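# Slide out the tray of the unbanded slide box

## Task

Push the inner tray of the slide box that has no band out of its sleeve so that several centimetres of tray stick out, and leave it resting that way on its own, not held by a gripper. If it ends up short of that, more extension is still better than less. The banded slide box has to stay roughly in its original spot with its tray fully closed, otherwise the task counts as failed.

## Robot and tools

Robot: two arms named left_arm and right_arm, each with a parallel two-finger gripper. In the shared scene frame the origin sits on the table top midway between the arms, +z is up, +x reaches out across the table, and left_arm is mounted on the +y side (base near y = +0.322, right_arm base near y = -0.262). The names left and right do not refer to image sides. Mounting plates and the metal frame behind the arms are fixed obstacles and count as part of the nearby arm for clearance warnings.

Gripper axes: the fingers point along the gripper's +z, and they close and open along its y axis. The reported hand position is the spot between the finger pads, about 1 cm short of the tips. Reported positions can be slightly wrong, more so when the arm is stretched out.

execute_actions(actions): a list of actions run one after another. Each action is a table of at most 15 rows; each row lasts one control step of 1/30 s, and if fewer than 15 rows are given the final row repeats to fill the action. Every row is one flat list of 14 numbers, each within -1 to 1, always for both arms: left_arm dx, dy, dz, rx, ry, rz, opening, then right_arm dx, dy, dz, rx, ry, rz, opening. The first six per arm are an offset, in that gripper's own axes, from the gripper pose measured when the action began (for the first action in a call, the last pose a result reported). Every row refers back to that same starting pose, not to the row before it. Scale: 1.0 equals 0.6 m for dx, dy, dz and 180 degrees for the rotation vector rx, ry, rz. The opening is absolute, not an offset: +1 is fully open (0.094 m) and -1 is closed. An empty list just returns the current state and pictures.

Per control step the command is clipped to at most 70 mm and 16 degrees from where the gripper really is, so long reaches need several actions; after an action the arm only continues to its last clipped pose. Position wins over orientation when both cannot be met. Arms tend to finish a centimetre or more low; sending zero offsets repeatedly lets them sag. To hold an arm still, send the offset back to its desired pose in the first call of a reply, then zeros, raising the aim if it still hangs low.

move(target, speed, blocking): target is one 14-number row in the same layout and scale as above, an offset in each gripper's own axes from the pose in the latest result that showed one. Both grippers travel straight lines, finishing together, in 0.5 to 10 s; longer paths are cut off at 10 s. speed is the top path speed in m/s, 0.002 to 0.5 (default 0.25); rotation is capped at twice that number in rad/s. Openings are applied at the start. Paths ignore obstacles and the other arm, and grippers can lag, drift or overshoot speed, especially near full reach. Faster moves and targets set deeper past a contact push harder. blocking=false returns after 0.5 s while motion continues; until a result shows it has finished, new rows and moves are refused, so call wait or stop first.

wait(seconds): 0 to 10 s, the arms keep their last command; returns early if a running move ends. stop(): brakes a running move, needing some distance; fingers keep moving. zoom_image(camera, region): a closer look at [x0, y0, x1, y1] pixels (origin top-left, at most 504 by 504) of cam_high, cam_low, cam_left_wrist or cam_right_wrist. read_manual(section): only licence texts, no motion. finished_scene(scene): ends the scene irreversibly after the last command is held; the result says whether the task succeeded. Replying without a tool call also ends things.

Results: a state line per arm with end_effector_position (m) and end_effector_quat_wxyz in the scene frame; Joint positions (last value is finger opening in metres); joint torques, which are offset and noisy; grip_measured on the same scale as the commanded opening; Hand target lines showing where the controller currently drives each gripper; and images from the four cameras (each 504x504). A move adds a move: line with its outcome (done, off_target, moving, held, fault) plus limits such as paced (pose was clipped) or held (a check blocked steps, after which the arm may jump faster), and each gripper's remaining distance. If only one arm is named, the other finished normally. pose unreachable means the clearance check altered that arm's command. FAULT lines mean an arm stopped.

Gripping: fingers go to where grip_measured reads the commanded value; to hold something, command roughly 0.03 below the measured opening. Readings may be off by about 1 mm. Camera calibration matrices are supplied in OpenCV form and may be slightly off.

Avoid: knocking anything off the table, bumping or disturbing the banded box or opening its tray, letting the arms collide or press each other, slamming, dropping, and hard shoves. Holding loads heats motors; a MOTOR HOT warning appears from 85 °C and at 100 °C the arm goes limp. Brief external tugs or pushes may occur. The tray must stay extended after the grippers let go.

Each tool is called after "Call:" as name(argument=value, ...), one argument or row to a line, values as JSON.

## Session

Call:
execute_actions(
  actions=[],
)

Scene clock: 0.00 s.
left_arm: end_effector_position=(+0.9268, +0.4781, +0.1218) grip_measured=+1.000 end_effector_quat_wxyz=(+0.694, -0.583, +0.284, -0.314) | right_arm: end_effector_position=(+0.4552, -0.6873, +0.3040) grip_measured=+1.000 end_effector_quat_wxyz=(+0.664, +0.241, +0.679, +0.200)
Joint positions: left_arm=[ 0.185  2.735  2.366  0.566 -0.625 -1.426  0.094] | right_arm=[-1.196  1.577  1.047  0.464 -0.948  0.58   0.094]
Joint velocities: left_arm=[-0.005 -0.005 -0.007 -0.002 -0.022 -0.007  0.   ] | right_arm=[-0.015 -0.015  0.002 -0.027 -0.022  0.037  0.   ]
Joint torques (N m, as the arm reports them, + toward a larger angle): no reading
Motor temperatures (°C, as the motors report them): left_arm=[23 24 24 21 24 23] | right_arm=[24 24 22 20 20 24]
Hand target (left_arm): +0.929, +0.478, +0.120; +0.695, -0.582, +0.281, -0.316
Hand target (right_arm): +0.458, -0.691, +0.315; +0.671, +0.233, +0.677, +0.194
camera_calibration (this result's frames):
cam_left_wrist: T_world_to_cam=[[-0.0949496, -0.11277, 0.989074, 0.0227884], [0.0635298, -0.992224, -0.10703, 0.43027], [0.993453, 0.0526732, 0.101376, -0.832141], [0, 0, 0, 1]] pos_world=[0.801521, 0.473326, 0.107871]
cam_right_wrist: T_world_to_cam=[[-0.0601195, -0.797365, -0.600495, -0.333327], [-0.579588, 0.517671, -0.629361, 0.812529], [0.812689, 0.310203, -0.493265, 0.114907], [0, 0, 0, 1]] pos_world=[0.357509, -0.72205, 0.367892]

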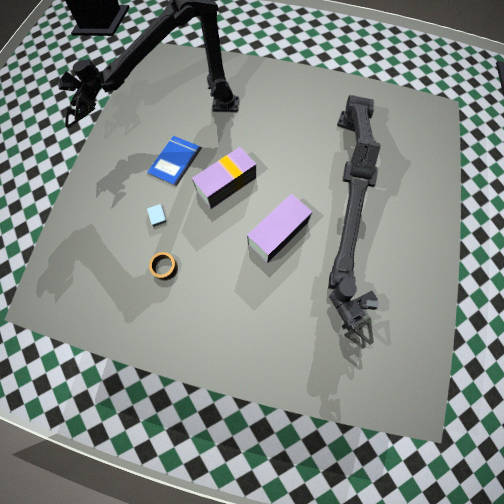

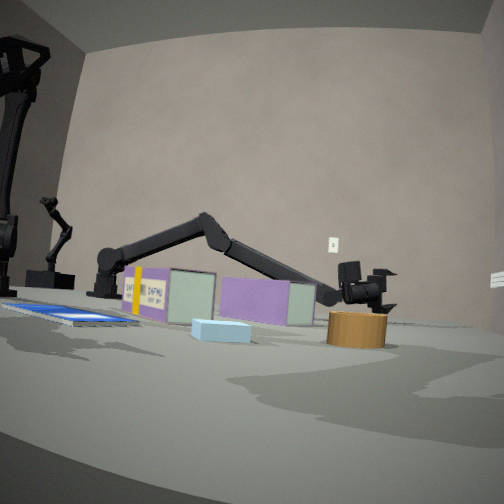

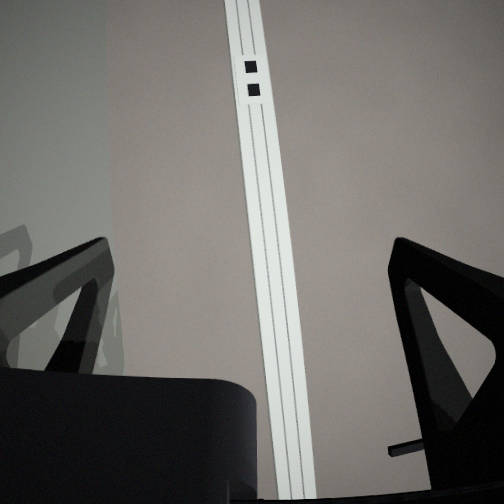

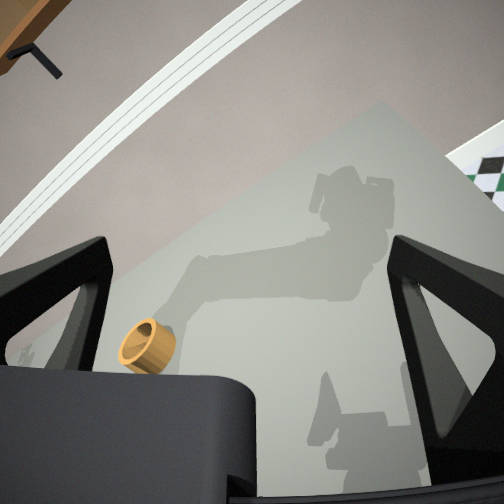

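Call:
zoom_image(
  camera="cam_high",
  region=[180, 140, 330, 280],
)

Region (180, 140, 330, 280) of cam_high's 504x504 image, scaled by 3.360, with more detail than that image has; it fills the top 470 rows of this view, and the rest is white.

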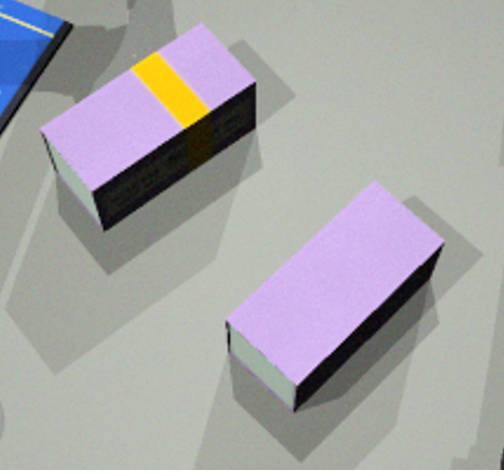

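Call:
move(
  target=[-0.256,-0.125,-0.944,0.2276,0.3856,0.4294,-1,0.921,0.916,0.177,0.2596,0.4135,-0.0371,0.0],
  speed=0.3,
)

Scene clock: 4.60 s.
left_arm: end_effector_position=(+0.3952, +0.2338, +0.1168) grip_measured=-0.989 end_effector_quat_wxyz=(+0.616, +0.203, +0.744, -0.164) | right_arm: end_effector_position=(+0.5735, +0.0723, +0.1664) grip_measured=+0.003 end_effector_quat_wxyz=(-0.002, +0.246, +0.969, -0.024)
Joint positions: left_arm=[0.117 1.466 0.313 0.935 0.508 0.112 0.001] | right_arm=[ 0.35   2.122  2.107 -1.593  0.03   1.046  0.047]
Joint velocities: left_arm=[-0.005  0.005  0.012  0.012 -0.037  0.066 -0.   ] | right_arm=[ 0.005 -0.005  0.012  0.012 -0.037 -0.037  0.   ]
Joint torques (N m, as the arm reports them, + toward a larger angle): left_arm=[-0.69 -6.97  5.54  1.23 -0.18  0.23] | right_arm=[ -0.63 -21.22  12.25  -0.52   0.     0.07]
Motor temperatures (°C, as the motors report them): left_arm=[23 26 25 21 24 23] | right_arm=[24 24 24 20 20 24]
Hand target (left_arm): +0.391, +0.229, +0.110; +0.606, +0.210, +0.749, -0.165
Hand target (right_arm): +0.583, +0.074, +0.177; +0.005, +0.256, +0.967, -0.015
Off the commanded pose (left_arm): 0.010 m, 2 deg.
Off the commanded pose (right_arm): 0.025 m, 4 deg.
move: off_target (right_arm)
camera_calibration (this result's frames):
cam_left_wrist: T_world_to_cam=[[-0.491775, -0.870703, -0.00577402, 0.400011], [-0.638114, 0.364904, -0.677979, 0.247822], [0.592425, -0.329729, -0.735058, 0.0549443], [0, 0, 0, 1]] pos_world=[0.322304, 0.275977, 0.210715]
cam_right_wrist: T_world_to_cam=[[-0.486221, -0.872694, 0.0446491, 0.339368], [-0.703414, 0.421199, 0.572538, 0.279325], [-0.518457, 0.246973, -0.818662, 0.537427], [0, 0, 0, 1]] pos_world=[0.640122, 0.0457833, 0.264894]

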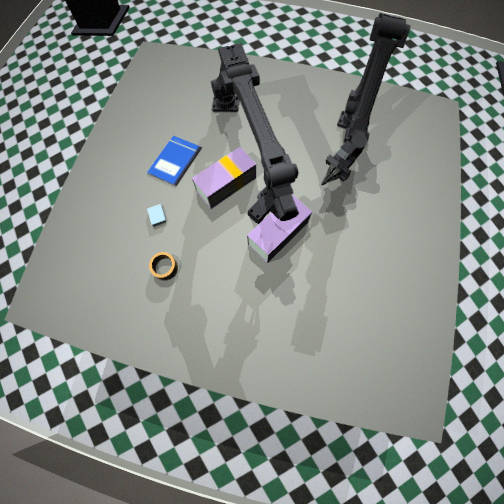

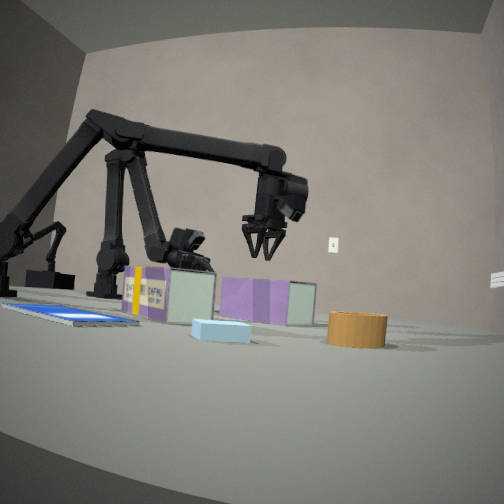

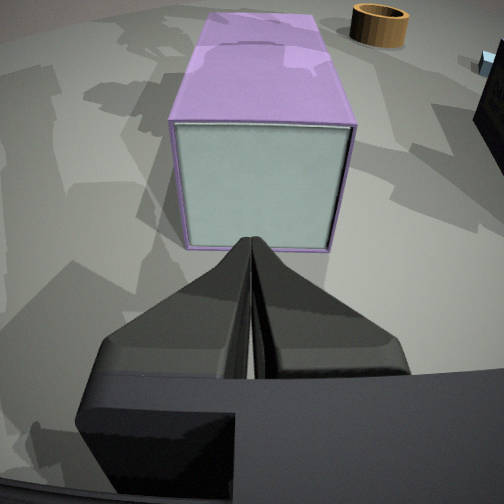

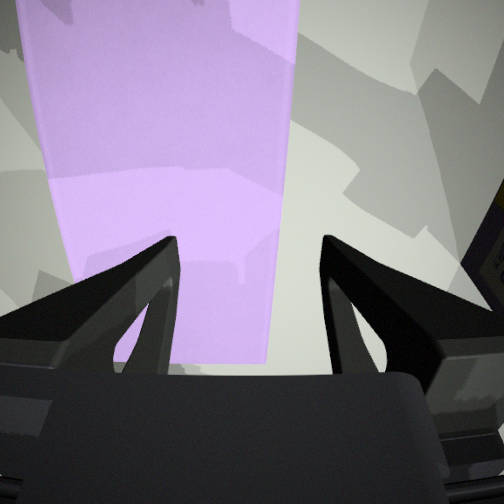

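Call:
move(
  target=[0.088,-0.013,0.136,0,0,0,-1,-0.03,0.068,0.04,0,0,0,0.0],
  speed=0.15,
)

Scene clock: 5.77 s.
left_arm: end_effector_position=(+0.4438, +0.1973, +0.0412) grip_measured=-0.989 end_effector_quat_wxyz=(+0.603, +0.203, +0.755, -0.160) | right_arm: end_effector_position=(+0.6023, +0.0899, +0.1346) grip_measured=+0.003 end_effector_quat_wxyz=(-0.009, +0.246, +0.969, -0.030)
Joint positions: left_arm=[0.003 1.859 0.453 1.164 0.389 0.098 0.001] | right_arm=[ 0.35   2.264  2.269 -1.631  0.03   1.046  0.047]
Joint velocities: left_arm=[-0.005  0.005  0.007  0.007  0.037  0.066  0.001] | right_arm=[ 0.005  0.005  0.037 -0.027 -0.037 -0.066 -0.001]
Joint torques (N m, as the arm reports them, + toward a larger angle): left_arm=[-0.98 -9.43  5.11  3.19 -0.2  -0.03] | right_arm=[  0.45 -22.13  12.38  -0.45   0.08   0.  ]
Motor temperatures (°C, as the motors report them): left_arm=[23 25 25 21 24 23] | right_arm=[24 24 24 20 20 24]
Hand target (left_arm): +0.451, +0.191, +0.049; +0.615, +0.203, +0.744, -0.165
Hand target (right_arm): +0.608, +0.098, +0.142; -0.002, +0.246, +0.969, -0.023
Off the commanded pose (left_arm): 0.013 m, 2 deg.
Off the commanded pose (right_arm): 0.012 m, 1 deg.
move: off_target (left_arm, right_arm)
camera_calibration (this result's frames):
cam_left_wrist: T_world_to_cam=[[-0.487737, -0.872977, -0.0048689, 0.390212], [-0.660614, 0.372724, -0.651664, 0.248215], [0.570703, -0.314625, -0.758492, -0.0338959], [0, 0, 0, 1]] pos_world=[0.37364, 0.237466, 0.137943]
cam_right_wrist: T_world_to_cam=[[-0.485379, -0.87218, 0.0608987, 0.367332], [-0.694224, 0.426811, 0.579556, 0.30339], [-0.531469, 0.239027, -0.812654, 0.52967], [0, 0, 0, 1]] pos_world=[0.670419, 0.0642844, 0.232237]

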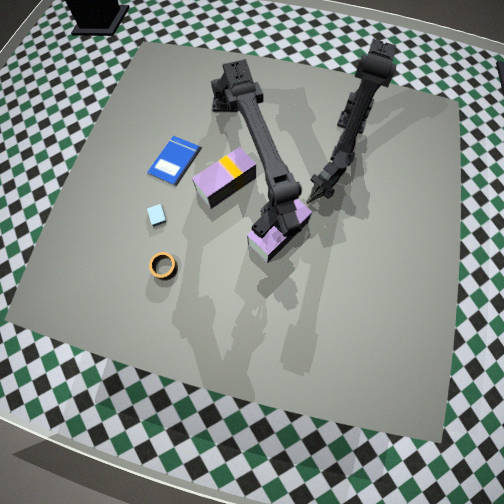

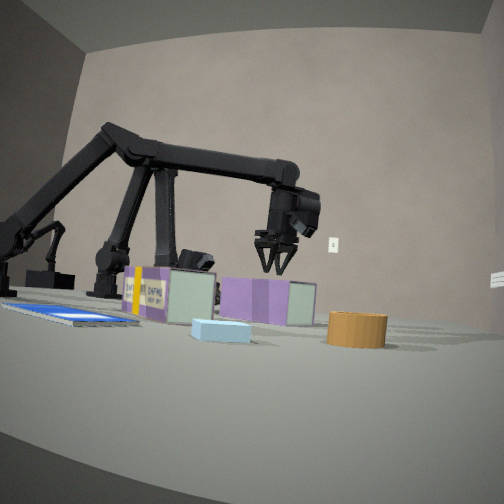

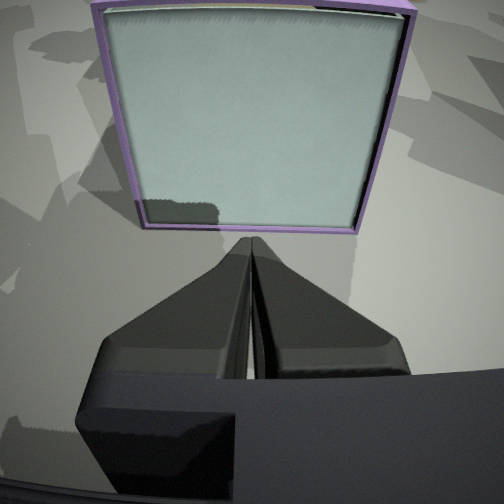

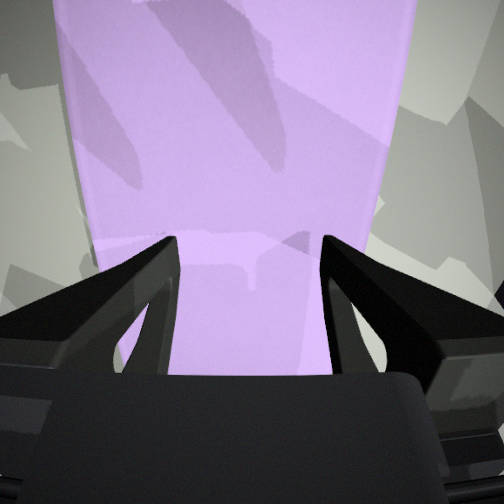

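Call:
execute_actions(
  actions=[
    [[-0.025,0,0.02,0,0,0,-1,0,0.015,0.04,0,0,0,0]],
    [[-0.01,0,0.03,0,0,0,-1,0,0.01,0.06,0,0.01,0,0]],
    [[-0.005,0,0.03,0,0,0,-1,0,0,0.11,0,0.02,0,0]],
  ],
)

Scene clock: 7.37 s.
left_arm: end_effector_position=(+0.4700, +0.1951, +0.0616) grip_measured=-0.989 end_effector_quat_wxyz=(+0.617, +0.195, +0.749, -0.145) | right_arm: end_effector_position=(+0.6073, +0.0986, +0.1168) grip_measured=+0.002 end_effector_quat_wxyz=(-0.012, +0.252, +0.968, +0.021)
Joint positions: left_arm=[-0.009  1.822  0.511  1.099  0.343  0.097  0.001] | right_arm=[ 0.338  2.235  2.172 -1.494 -0.046  1.046  0.047]
Joint velocities: left_arm=[ 0.005  0.005 -0.002  0.002 -0.037 -0.007  0.001] | right_arm=[-0.005 -0.015 -0.002 -0.002 -0.007  0.022  0.   ]
Joint torques (N m, as the arm reports them, + toward a larger angle): left_arm=[-0.93 -8.97  6.44  1.22 -0.21  0.08] | right_arm=[ -0.2  -17.61   5.45   1.55  -0.04  -0.19]
Motor temperatures (°C, as the motors report them): left_arm=[23 26 25 21 24 23] | right_arm=[24 25 24 20 20 24]
Hand target (left_arm): +0.476, +0.187, +0.055; +0.609, +0.198, +0.753, -0.150
Hand target (right_arm): +0.603, +0.095, +0.055; -0.038, +0.247, +0.968, -0.004
Off the commanded pose (left_arm): 0.012 m, 1 deg.
Off the commanded pose (right_arm): 0.064 m, 4 deg.
camera_calibration (this result's frames):
cam_left_wrist: T_world_to_cam=[[-0.458658, -0.888257, -0.0251384, 0.39182], [-0.651425, 0.355339, -0.670358, 0.279836], [0.604383, -0.291089, -0.741612, -0.0555107], [0, 0, 0, 1]] pos_world=[0.395553, 0.232442, 0.156272]
cam_right_wrist: T_world_to_cam=[[-0.497315, -0.866816, -0.0361559, 0.396532], [-0.700458, 0.376583, 0.606254, 0.319054], [-0.511895, 0.326825, -0.794449, 0.493141], [0, 0, 0, 1]] pos_world=[0.673121, 0.0623991, 0.212684]

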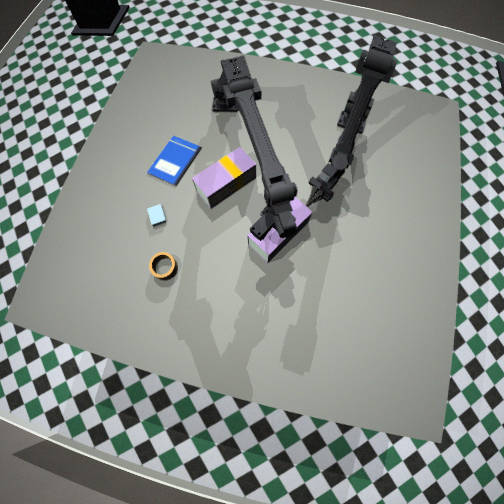

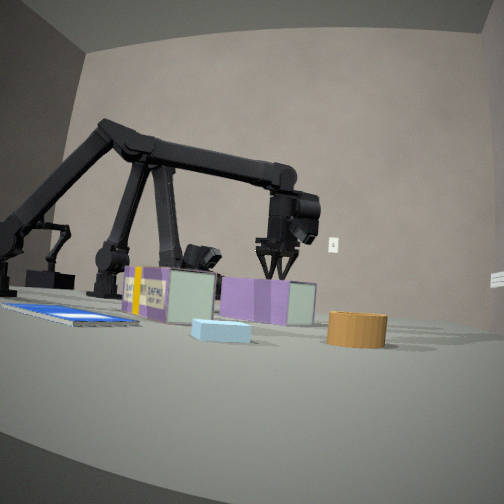

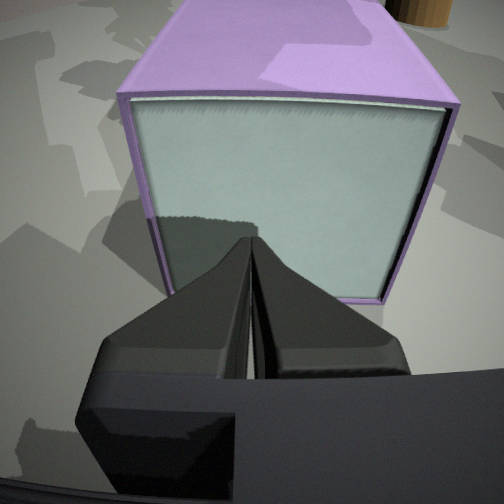

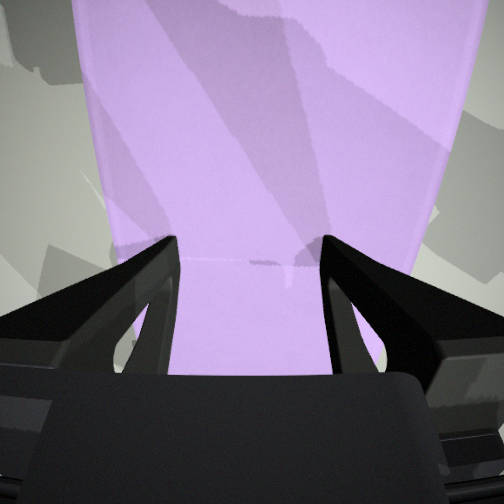

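Call:
execute_actions(
  actions=[
    [[0.025,-0.035,0.01,0.025,0,0,-1,0.02,0,0.11,0.03,0.02,0,0]],
    [[0,-0.015,0.04,0.01,0,0,-1,0.04,0,0.11,0.025,0.02,0,0]],
    [[0,-0.015,0.05,0.01,0,0,-1,0.04,0,0.11,0.025,0.02,0,0]],
  ],
)

Scene clock: 9.00 s.
left_arm: end_effector_position=(+0.4807, +0.1591, +0.0443) grip_measured=-0.989 end_effector_quat_wxyz=(+0.609, +0.228, +0.739, -0.178) | right_arm: end_effector_position=(+0.6067, +0.0993, +0.1166) grip_measured=+0.002 end_effector_quat_wxyz=(-0.012, +0.254, +0.967, +0.020)
Joint positions: left_arm=[-0.06   1.91   0.578  1.12   0.39   0.097  0.001] | right_arm=[ 0.34   2.235  2.171 -1.494 -0.045  1.051  0.047]
Joint velocities: left_arm=[-0.005 -0.015 -0.012 -0.007 -0.022 -0.007  0.   ] | right_arm=[ 0.005 -0.005  0.002 -0.012  0.007  0.081 -0.   ]
Joint torques (N m, as the arm reports them, + toward a larger angle): left_arm=[-1.73 -9.71  7.75  1.27 -0.08  0.03] | right_arm=[  2.5  -17.81   4.95   0.67  -0.5    0.14]
Motor temperatures (°C, as the motors report them): left_arm=[23 26 25 21 24 23] | right_arm=[24 25 24 20 20 24]
Hand target (left_arm): +0.490, +0.145, +0.039; +0.603, +0.233, +0.739, -0.188
Hand target (right_arm): +0.583, +0.112, +0.055; -0.052, +0.251, +0.967, -0.011
Off the commanded pose (left_arm): 0.019 m, 1 deg.
Off the commanded pose (right_arm): 0.070 m, 6 deg.
camera_calibration (this result's frames):
cam_left_wrist: T_world_to_cam=[[-0.541945, -0.84027, -0.0155621, 0.396289], [-0.616385, 0.409998, -0.672288, 0.26261], [0.571284, -0.354751, -0.740126, -0.0593355], [0, 0, 0, 1]] pos_world=[0.410533, 0.204271, 0.138801]
cam_right_wrist: T_world_to_cam=[[-0.500946, -0.864746, -0.0355918, 0.3988], [-0.698947, 0.379961, 0.60589, 0.317274], [-0.510418, 0.328395, -0.794752, 0.491437], [0, 0, 0, 1]] pos_world=[0.672373, 0.0629234, 0.212531]

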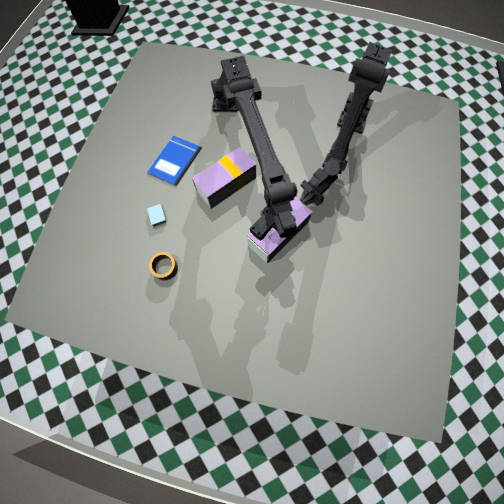

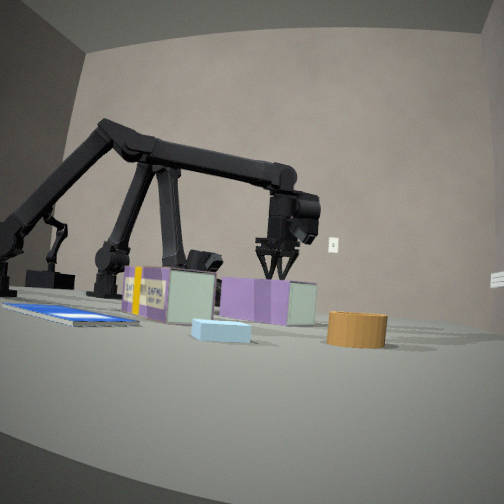

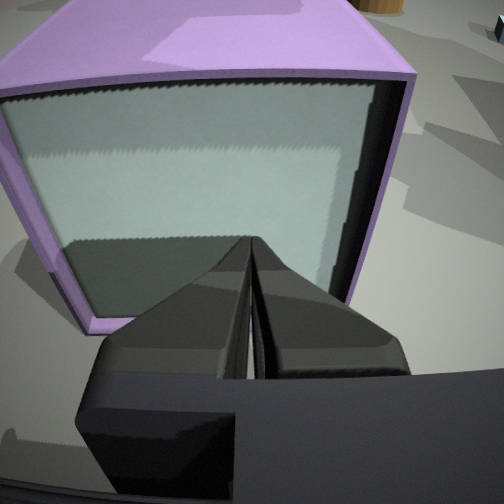

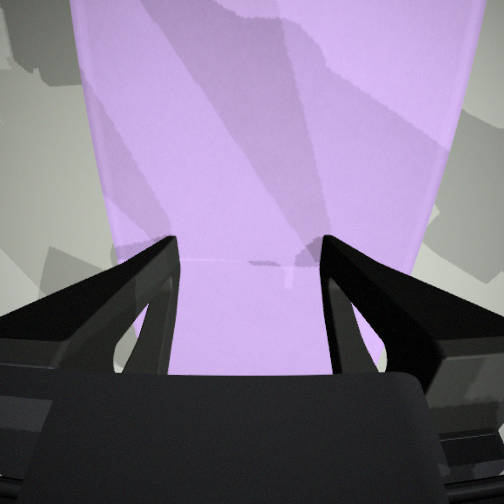

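Call:
execute_actions(
  actions=[
    [[-0.01,0.035,-0.015,-0.015,0,0,-1,0.03,0,0.11,0.025,0.02,0,0]],
    [[-0.01,0,0.045,0,0,0,-1,0.04,0,0.11,0.025,0.02,0,0]],
    [[-0.01,0,0.05,0,0,0,-1,0.04,0,0.11,0.025,0.02,0,0]],
  ],
)

Scene clock: 10.60 s.
left_arm: end_effector_position=(+0.5035, +0.1724, +0.0575) grip_measured=-0.989 end_effector_quat_wxyz=(+0.619, +0.207, +0.742, -0.153) | right_arm: end_effector_position=(+0.6071, +0.0994, +0.1169) grip_measured=+0.002 end_effector_quat_wxyz=(-0.011, +0.256, +0.966, +0.021)
Joint positions: left_arm=[-0.044  1.886  0.617  1.069  0.338  0.097  0.001] | right_arm=[ 0.34   2.235  2.171 -1.492 -0.045  1.056  0.047]
Joint velocities: left_arm=[ 0.005 -0.005 -0.032 -0.002  0.037  0.022  0.   ] | right_arm=[ 0.005 -0.005 -0.017  0.022 -0.007 -0.095 -0.   ]
Joint torques (N m, as the arm reports them, + toward a larger angle): left_arm=[ -1.39 -10.03   9.42   1.27  -0.3    0.04] | right_arm=[  2.44 -17.9    4.89   0.68  -0.53   0.14]
Motor temperatures (°C, as the motors report them): left_arm=[23 26 25 21 24 23] | right_arm=[24 25 24 20 20 24]
Hand target (left_arm): +0.520, +0.160, +0.058; +0.620, +0.210, +0.739, -0.158
Hand target (right_arm): +0.583, +0.112, +0.055; -0.051, +0.253, +0.966, -0.010
Off the commanded pose (left_arm): 0.022 m, 1 deg.
Off the commanded pose (right_arm): 0.070 m, 6 deg.
camera_calibration (this result's frames):
cam_left_wrist: T_world_to_cam=[[-0.484324, -0.874378, -0.0299003, 0.39771], [-0.632947, 0.373778, -0.677989, 0.29498], [0.603994, -0.309441, -0.734464, -0.0824573], [0, 0, 0, 1]] pos_world=[0.429131, 0.211976, 0.151323]
cam_right_wrist: T_world_to_cam=[[-0.504839, -0.862432, -0.0367415, 0.401344], [-0.6983, 0.382999, 0.604722, 0.316805], [-0.50746, 0.330944, -0.795588, 0.489862], [0, 0, 0, 1]] pos_world=[0.672424, 0.0626795, 0.212896]

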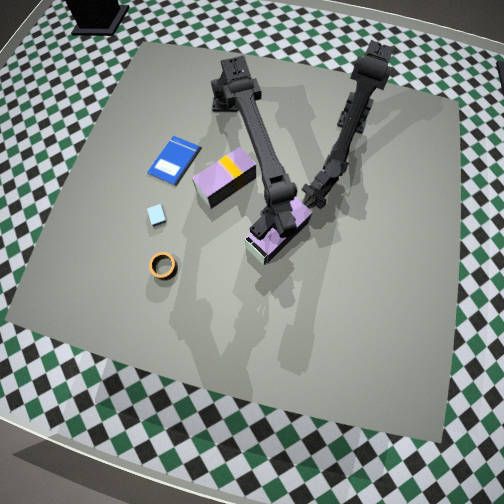

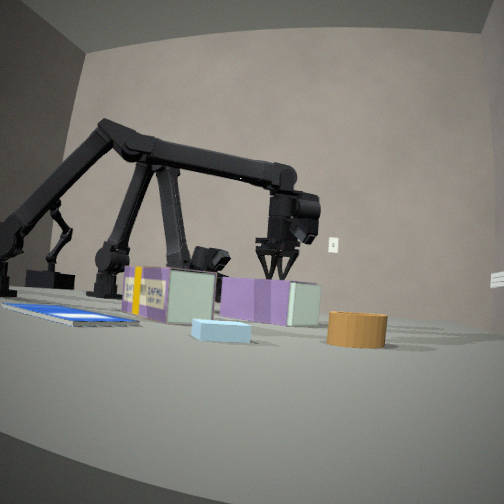

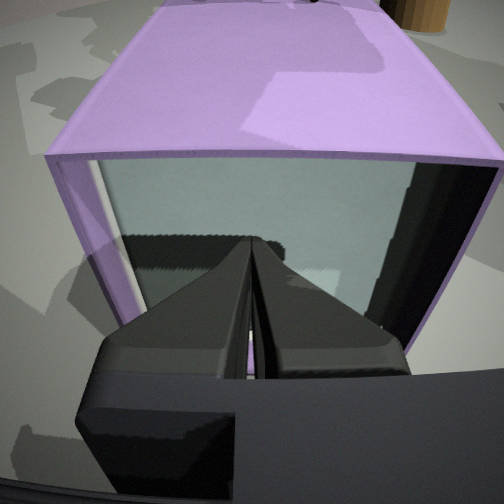

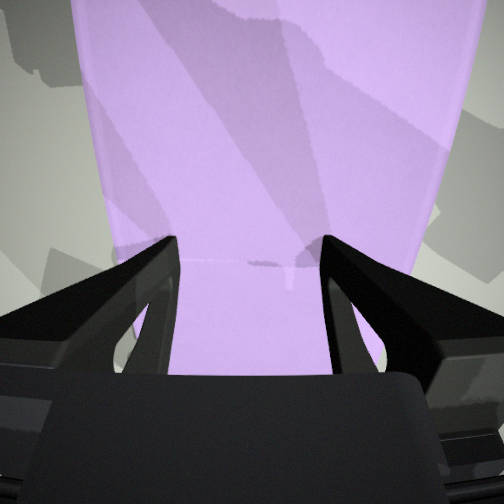

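Call:
execute_actions(
  actions=[
    [[0.015,-0.02,0.05,0.008,0,0,-1,0.04,0,0.11,0.025,0.02,0,0]],
    [[0.008,-0.012,0.055,0.005,0,0,-1,0.04,0,0.11,0.025,0.02,0,0]],
  ],
)

Scene clock: 11.67 s.
left_arm: end_effector_position=(+0.5248, +0.1584, +0.0469) grip_measured=-0.989 end_effector_quat_wxyz=(+0.621, +0.208, +0.740, -0.150) | right_arm: end_effector_position=(+0.6072, +0.0994, +0.1169) grip_measured=+0.002 end_effector_quat_wxyz=(-0.010, +0.258, +0.966, +0.021)
Joint positions: left_arm=[-0.069  1.951  0.686  1.071  0.311  0.097  0.001] | right_arm=[ 0.34   2.235  2.171 -1.492 -0.044  1.06   0.047]
Joint velocities: left_arm=[-0.015 -0.005 -0.007 -0.007  0.051  0.037  0.   ] | right_arm=[ 0.005 -0.005  0.012  0.007 -0.066 -0.037  0.001]
Joint torques (N m, as the arm reports them, + toward a larger angle): left_arm=[-1.8  -9.6   8.33  1.54 -0.25  0.04] | right_arm=[  2.53 -17.83   4.92   0.72  -0.52   0.14]
Motor temperatures (°C, as the motors report them): left_arm=[23 26 25 21 24 23] | right_arm=[24 25 24 20 20 24]
Hand target (left_arm): +0.533, +0.143, +0.036; +0.614, +0.213, +0.743, -0.159
Hand target (right_arm): +0.584, +0.113, +0.055; -0.050, +0.255, +0.966, -0.010
Off the commanded pose (left_arm): 0.021 m, 1 deg.
Off the commanded pose (right_arm): 0.070 m, 6 deg.
camera_calibration (this result's frames):
cam_left_wrist: T_world_to_cam=[[-0.482861, -0.874907, -0.0371742, 0.395163], [-0.628211, 0.375659, -0.681345, 0.303875], [0.610079, -0.305642, -0.731018, -0.111417], [0, 0, 0, 1]] pos_world=[0.44968, 0.197524, 0.140286]
cam_right_wrist: T_world_to_cam=[[-0.508442, -0.860311, -0.03676, 0.403374], [-0.696886, 0.386032, 0.604425, 0.315763], [-0.505803, 0.332933, -0.795813, 0.488744], [0, 0, 0, 1]] pos_world=[0.672352, 0.0624141, 0.212922]

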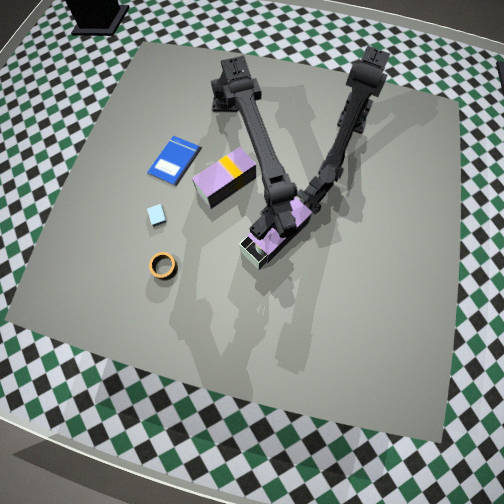

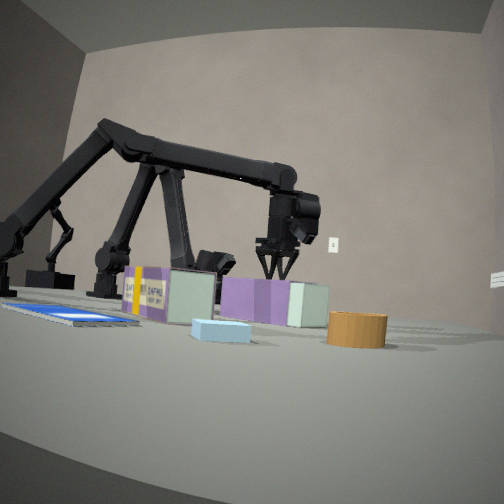

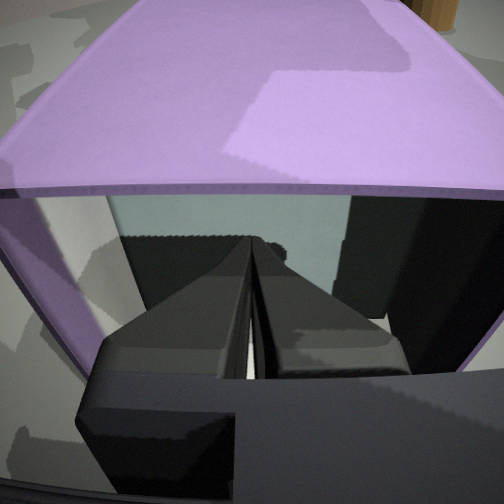

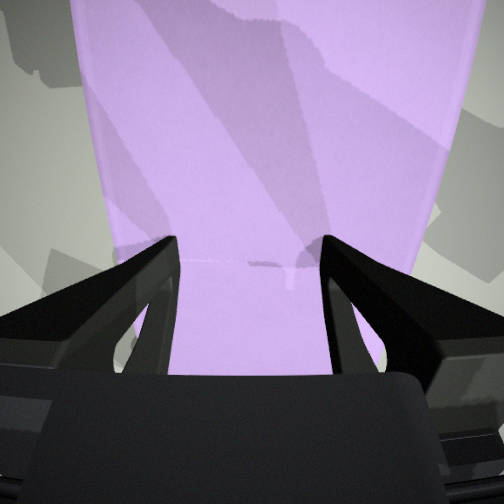

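Call:
execute_actions(
  actions=[
    [[-0.005,-0.025,-0.01,0.012,0,0,-1,0.03,0,0.11,0.025,0.02,0,0]],
    [[-0.008,-0.012,0.05,0.005,0,0,-1,0.04,0,0.11,0.025,0.02,0,0]],
    [[-0.008,-0.012,0.055,0.005,0,0,-1,0.04,0,0.11,0.025,0.02,0,0]],
  ],
)

Call:
zoom_image(
  camera="cam_high",
  region=[200, 160, 350, 300],
)

Scene clock: 13.30 s.
left_arm: end_effector_position=(+0.5368, +0.1435, +0.0514) grip_measured=-0.989 end_effector_quat_wxyz=(+0.619, +0.214, +0.740, -0.153) | right_arm: end_effector_position=(+0.6073, +0.0994, +0.1169) grip_measured=+0.002 end_effector_quat_wxyz=(-0.010, +0.260, +0.965, +0.021)
Joint positions: left_arm=[-0.094  1.951  0.73   1.025  0.298  0.097  0.001] | right_arm=[ 0.34   2.235  2.171 -1.492 -0.044  1.064  0.047]
Joint velocities: left_arm=[-0.005 -0.005 -0.012  0.012 -0.037 -0.007 -0.001] | right_arm=[-0.024 -0.024 -0.007 -0.007 -0.022  0.051 -0.   ]
Joint torques (N m, as the arm reports them, + toward a larger angle): left_arm=[ -1.51 -11.03   9.69   1.22  -0.18   0.05] | right_arm=[  2.43 -17.82   4.96   0.71  -0.54   0.14]
Motor temperatures (°C, as the motors report them): left_arm=[23 26 26 21 24 23] | right_arm=[24 25 24 20 20 24]
Hand target (left_arm): +0.550, +0.127, +0.050; +0.618, +0.219, +0.738, -0.161
Hand target (right_arm): +0.584, +0.113, +0.055; -0.050, +0.257, +0.965, -0.010
Off the commanded pose (left_arm): 0.023 m, 1 deg.
Off the commanded pose (right_arm): 0.070 m, 6 deg.
camera_calibration (this result's frames):
cam_left_wrist: T_world_to_cam=[[-0.493461, -0.868907, -0.0387032, 0.392975], [-0.625057, 0.385216, -0.678905, 0.316946], [0.604814, -0.310821, -0.733205, -0.1163], [0, 0, 0, 1]] pos_world=[0.462367, 0.183217, 0.145113]
cam_right_wrist: T_world_to_cam=[[-0.511721, -0.858378, -0.0364588, 0.405107], [-0.69542, 0.388908, 0.604269, 0.314652], [-0.504512, 0.334571, -0.795946, 0.487846], [0, 0, 0, 1]] pos_world=[0.672241, 0.0621445, 0.212934]

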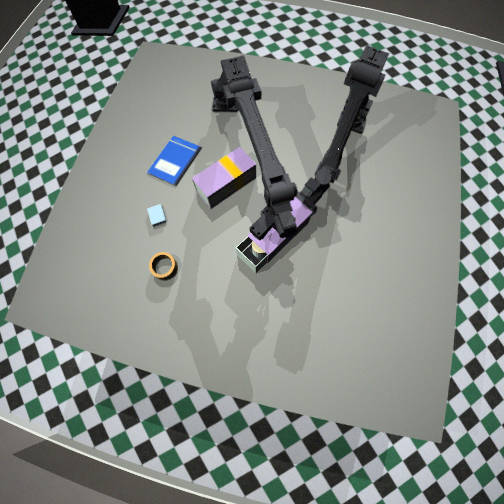

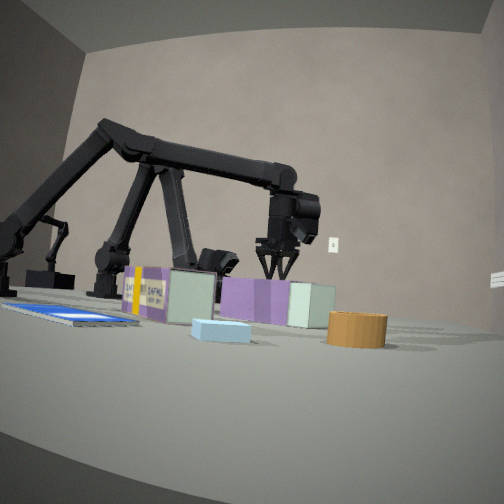

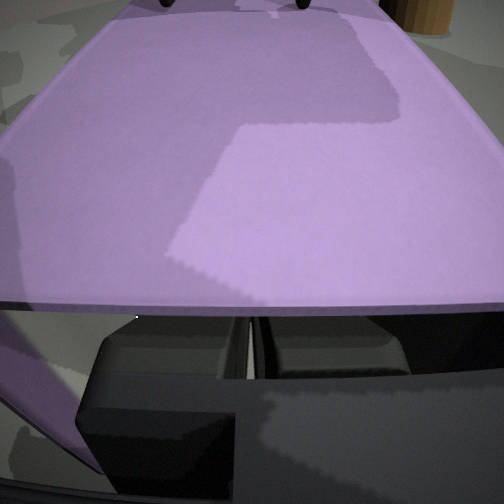

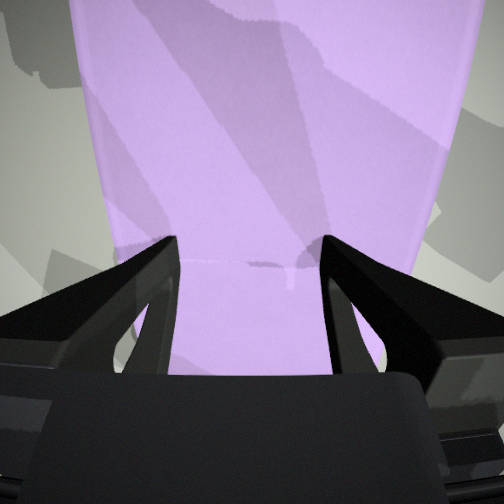

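Region (200, 160, 350, 300) of cam_high's 504x504 image, scaled by 3.360, with more detail than that image has; it fills the top 470 rows of this view, and the rest is white.

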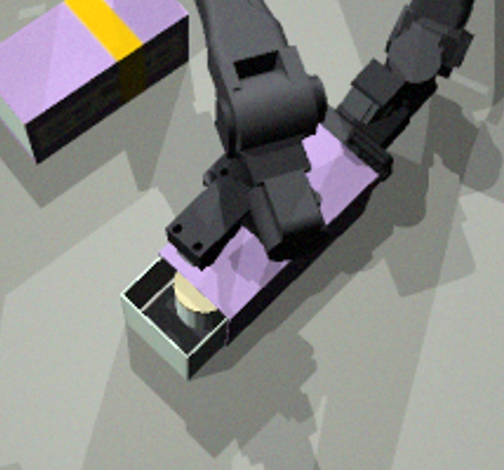

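About 6.5 cm is showing. I'll push a little more, as in scene 1.

Call:
execute_actions(
  actions=[
    [[0.008,-0.008,0.05,0.005,0,0,-1,0.04,0,0.11,0.025,0.02,0,0]],
    [[0,-0.008,0.05,0.005,0,0,-1,0.04,0,0.11,0.025,0.02,0,0]],
  ],
)

Call:
zoom_image(
  camera="cam_high",
  region=[200, 160, 350, 300],
)

Scene clock: 15.67 s.
left_arm: end_effector_position=(+0.5533, +0.1362, +0.0510) grip_measured=-0.989 end_effector_quat_wxyz=(+0.625, +0.215, +0.735, -0.153) | right_arm: end_effector_position=(+0.6081, +0.0992, +0.1169) grip_measured=+0.002 end_effector_quat_wxyz=(-0.008, +0.261, +0.965, +0.020)
Joint positions: left_arm=[-0.1    1.982  0.781  1.02   0.295  0.097  0.001] | right_arm=[ 0.34   2.235  2.171 -1.489 -0.04   1.067  0.047]
Joint velocities: left_arm=[-0.005  0.005  0.012  0.012 -0.051  0.051 -0.001] | right_arm=[-0.005  0.005 -0.032 -0.012 -0.095 -0.007  0.001]
Joint torques (N m, as the arm reports them, + toward a larger angle): left_arm=[ -1.43 -11.06  10.37   1.02  -0.33   0.06] | right_arm=[  2.47 -17.73   5.06   0.6   -0.65   0.15]
Motor temperatures (°C, as the motors report them): left_arm=[23 26 26 21 24 23] | right_arm=[24 25 24 20 20 24]
Hand target (left_arm): +0.569, +0.121, +0.046; +0.621, +0.219, +0.735, -0.159
Hand target (right_arm): +0.584, +0.113, +0.055; -0.050, +0.259, +0.965, -0.010
Off the commanded pose (left_arm): 0.024 m, 1 deg.
Off the commanded pose (right_arm): 0.070 m, 6 deg.
camera_calibration (this result's frames):
cam_left_wrist: T_world_to_cam=[[-0.495564, -0.867471, -0.0437093, 0.395972], [-0.613823, 0.385378, -0.688989, 0.324072], [0.614522, -0.314608, -0.723453, -0.134215], [0, 0, 0, 1]] pos_world=[0.47763, 0.176379, 0.143492]
cam_right_wrist: T_world_to_cam=[[-0.51424, -0.856844, -0.0370936, 0.406858], [-0.696567, 0.392035, 0.600918, 0.316108], [-0.500351, 0.334854, -0.798449, 0.486062], [0, 0, 0, 1]] pos_world=[0.672615, 0.0619276, 0.213233]

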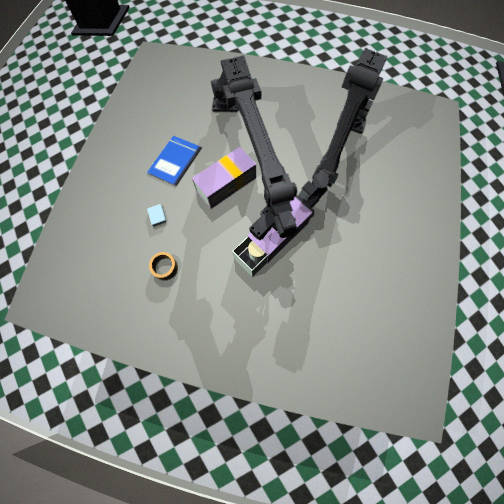

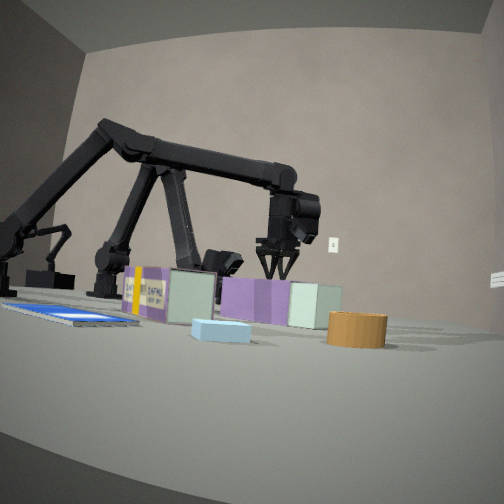

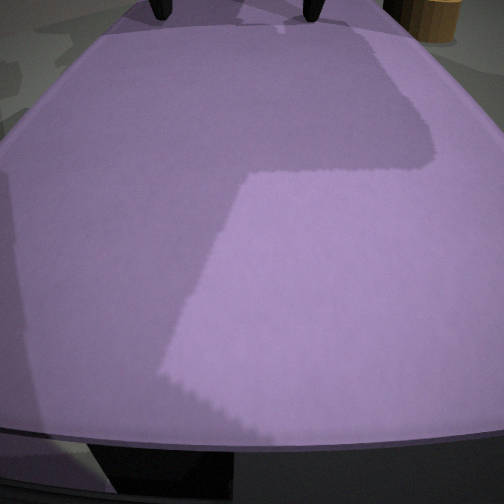

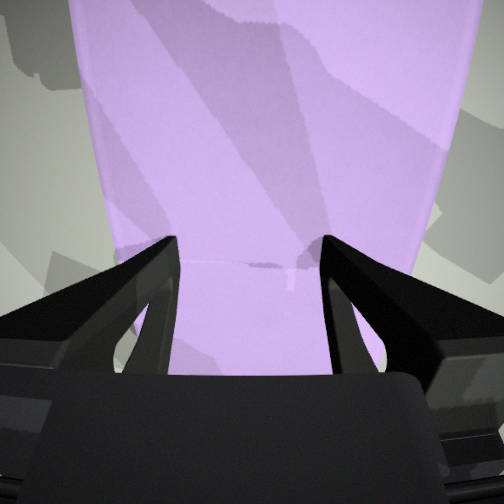

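Region (200, 160, 350, 300) of cam_high's 504x504 image, scaled by 3.360, with more detail than that image has; it fills the top 470 rows of this view, and the rest is white.

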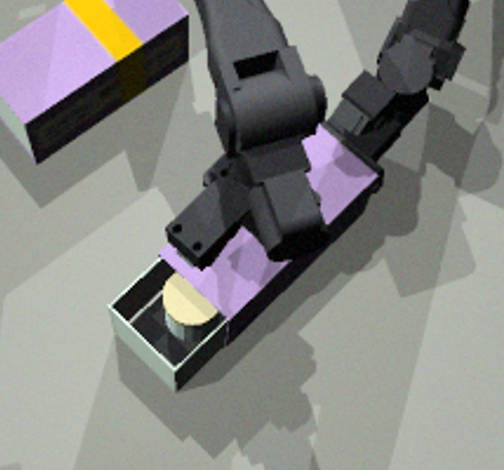

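Call:
execute_actions(
  actions=[
    [[0.01,0,-0.07,0,0,0,-1,0,0,0.08,0.02,0.02,0,0]],
    [[0.01,0,-0.09,0,0,0,-1,0,0,0.06,0.02,0.02,0,0]],
    [[0,0,-0.09,0,0,0,-1,0,0,-0.04,0,0,0,0]],
    [[-0.02,0,-0.04,0,0,0,-1,0,0,-0.09,0,0,0,0]],
  ],
)

Scene clock: 17.73 s.
left_arm: end_effector_position=(+0.3990, +0.2055, +0.0775) grip_measured=-0.989 end_effector_quat_wxyz=(+0.599, +0.212, +0.752, -0.176) | right_arm: end_effector_position=(+0.5953, +0.0927, +0.1570) grip_measured=+0.002 end_effector_quat_wxyz=(-0.050, +0.266, +0.963, +0.002)
Joint positions: left_arm=[0.033 1.645 0.33  1.067 0.455 0.101 0.001] | right_arm=[ 0.333  2.26   2.318 -1.696 -0.075  1.067  0.047]
Joint velocities: left_arm=[-0.005 -0.005  0.012 -0.002 -0.066 -0.066  0.   ] | right_arm=[ 0.005 -0.034 -0.002 -0.012 -0.066  0.007 -0.001]
Joint torques (N m, as the arm reports them, + toward a larger angle): left_arm=[ 1.39 -7.12  4.13  1.31  0.    0.19] | right_arm=[ -0.61 -24.19  11.65  -0.53   0.02  -0.1 ]
Motor temperatures (°C, as the motors report them): left_arm=[23 26 26 21 24 23] | right_arm=[24 26 24 20 20 24]
Hand target (left_arm): +0.397, +0.211, +0.068; +0.588, +0.209, +0.762, -0.172
Hand target (right_arm): +0.603, +0.092, +0.175; -0.039, +0.266, +0.963, +0.013
Off the commanded pose (left_arm): 0.012 m, 2 deg.
Off the commanded pose (right_arm): 0.020 m, 1 deg.
joint sent to its limit (right arm) — the command would take joint 4 (wrist pitch) past its lower limit, so that joint was sent only as far as its limit.
camera_calibration (this result's frames):
cam_left_wrist: T_world_to_cam=[[-0.51793, -0.85538, 0.00864397, 0.383096], [-0.650428, 0.387229, -0.65345, 0.23236], [0.555601, -0.344063, -0.75692, 0.0337602], [0, 0, 0, 1]] pos_world=[0.330793, 0.249331, 0.174078]
cam_right_wrist: T_world_to_cam=[[-0.521533, -0.852956, 0.021661, 0.390963], [-0.636469, 0.405821, 0.655909, 0.239928], [-0.568252, 0.328292, -0.754529, 0.548053], [0, 0, 0, 1]] pos_world=[0.668039, 0.056185, 0.247682]

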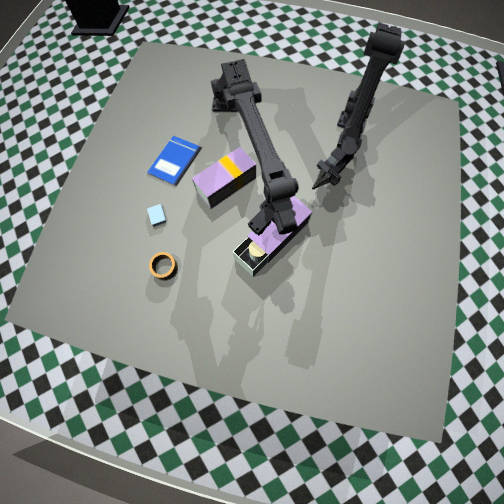

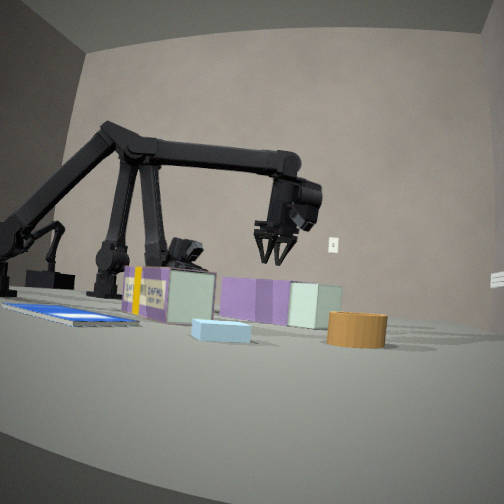

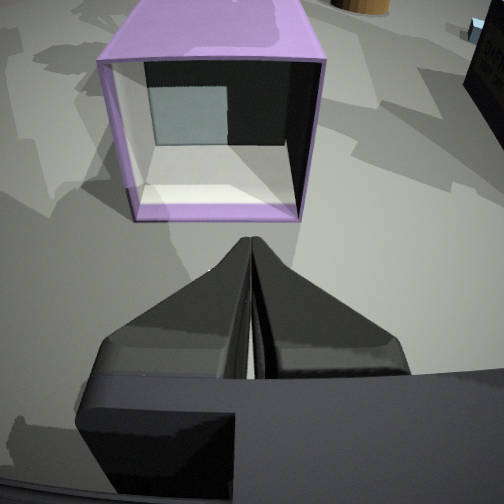

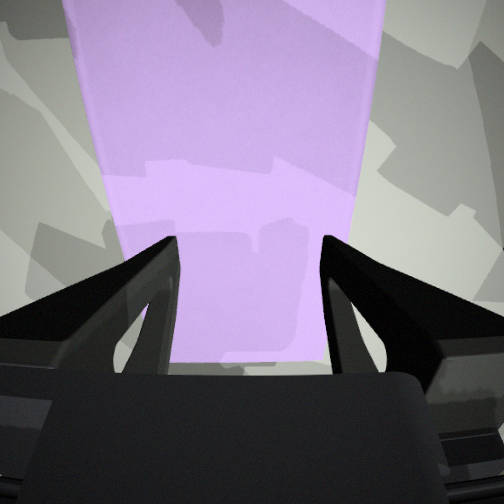

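Call:
finished_scene(
  scene=2,
)

The scene is finished: the task was done.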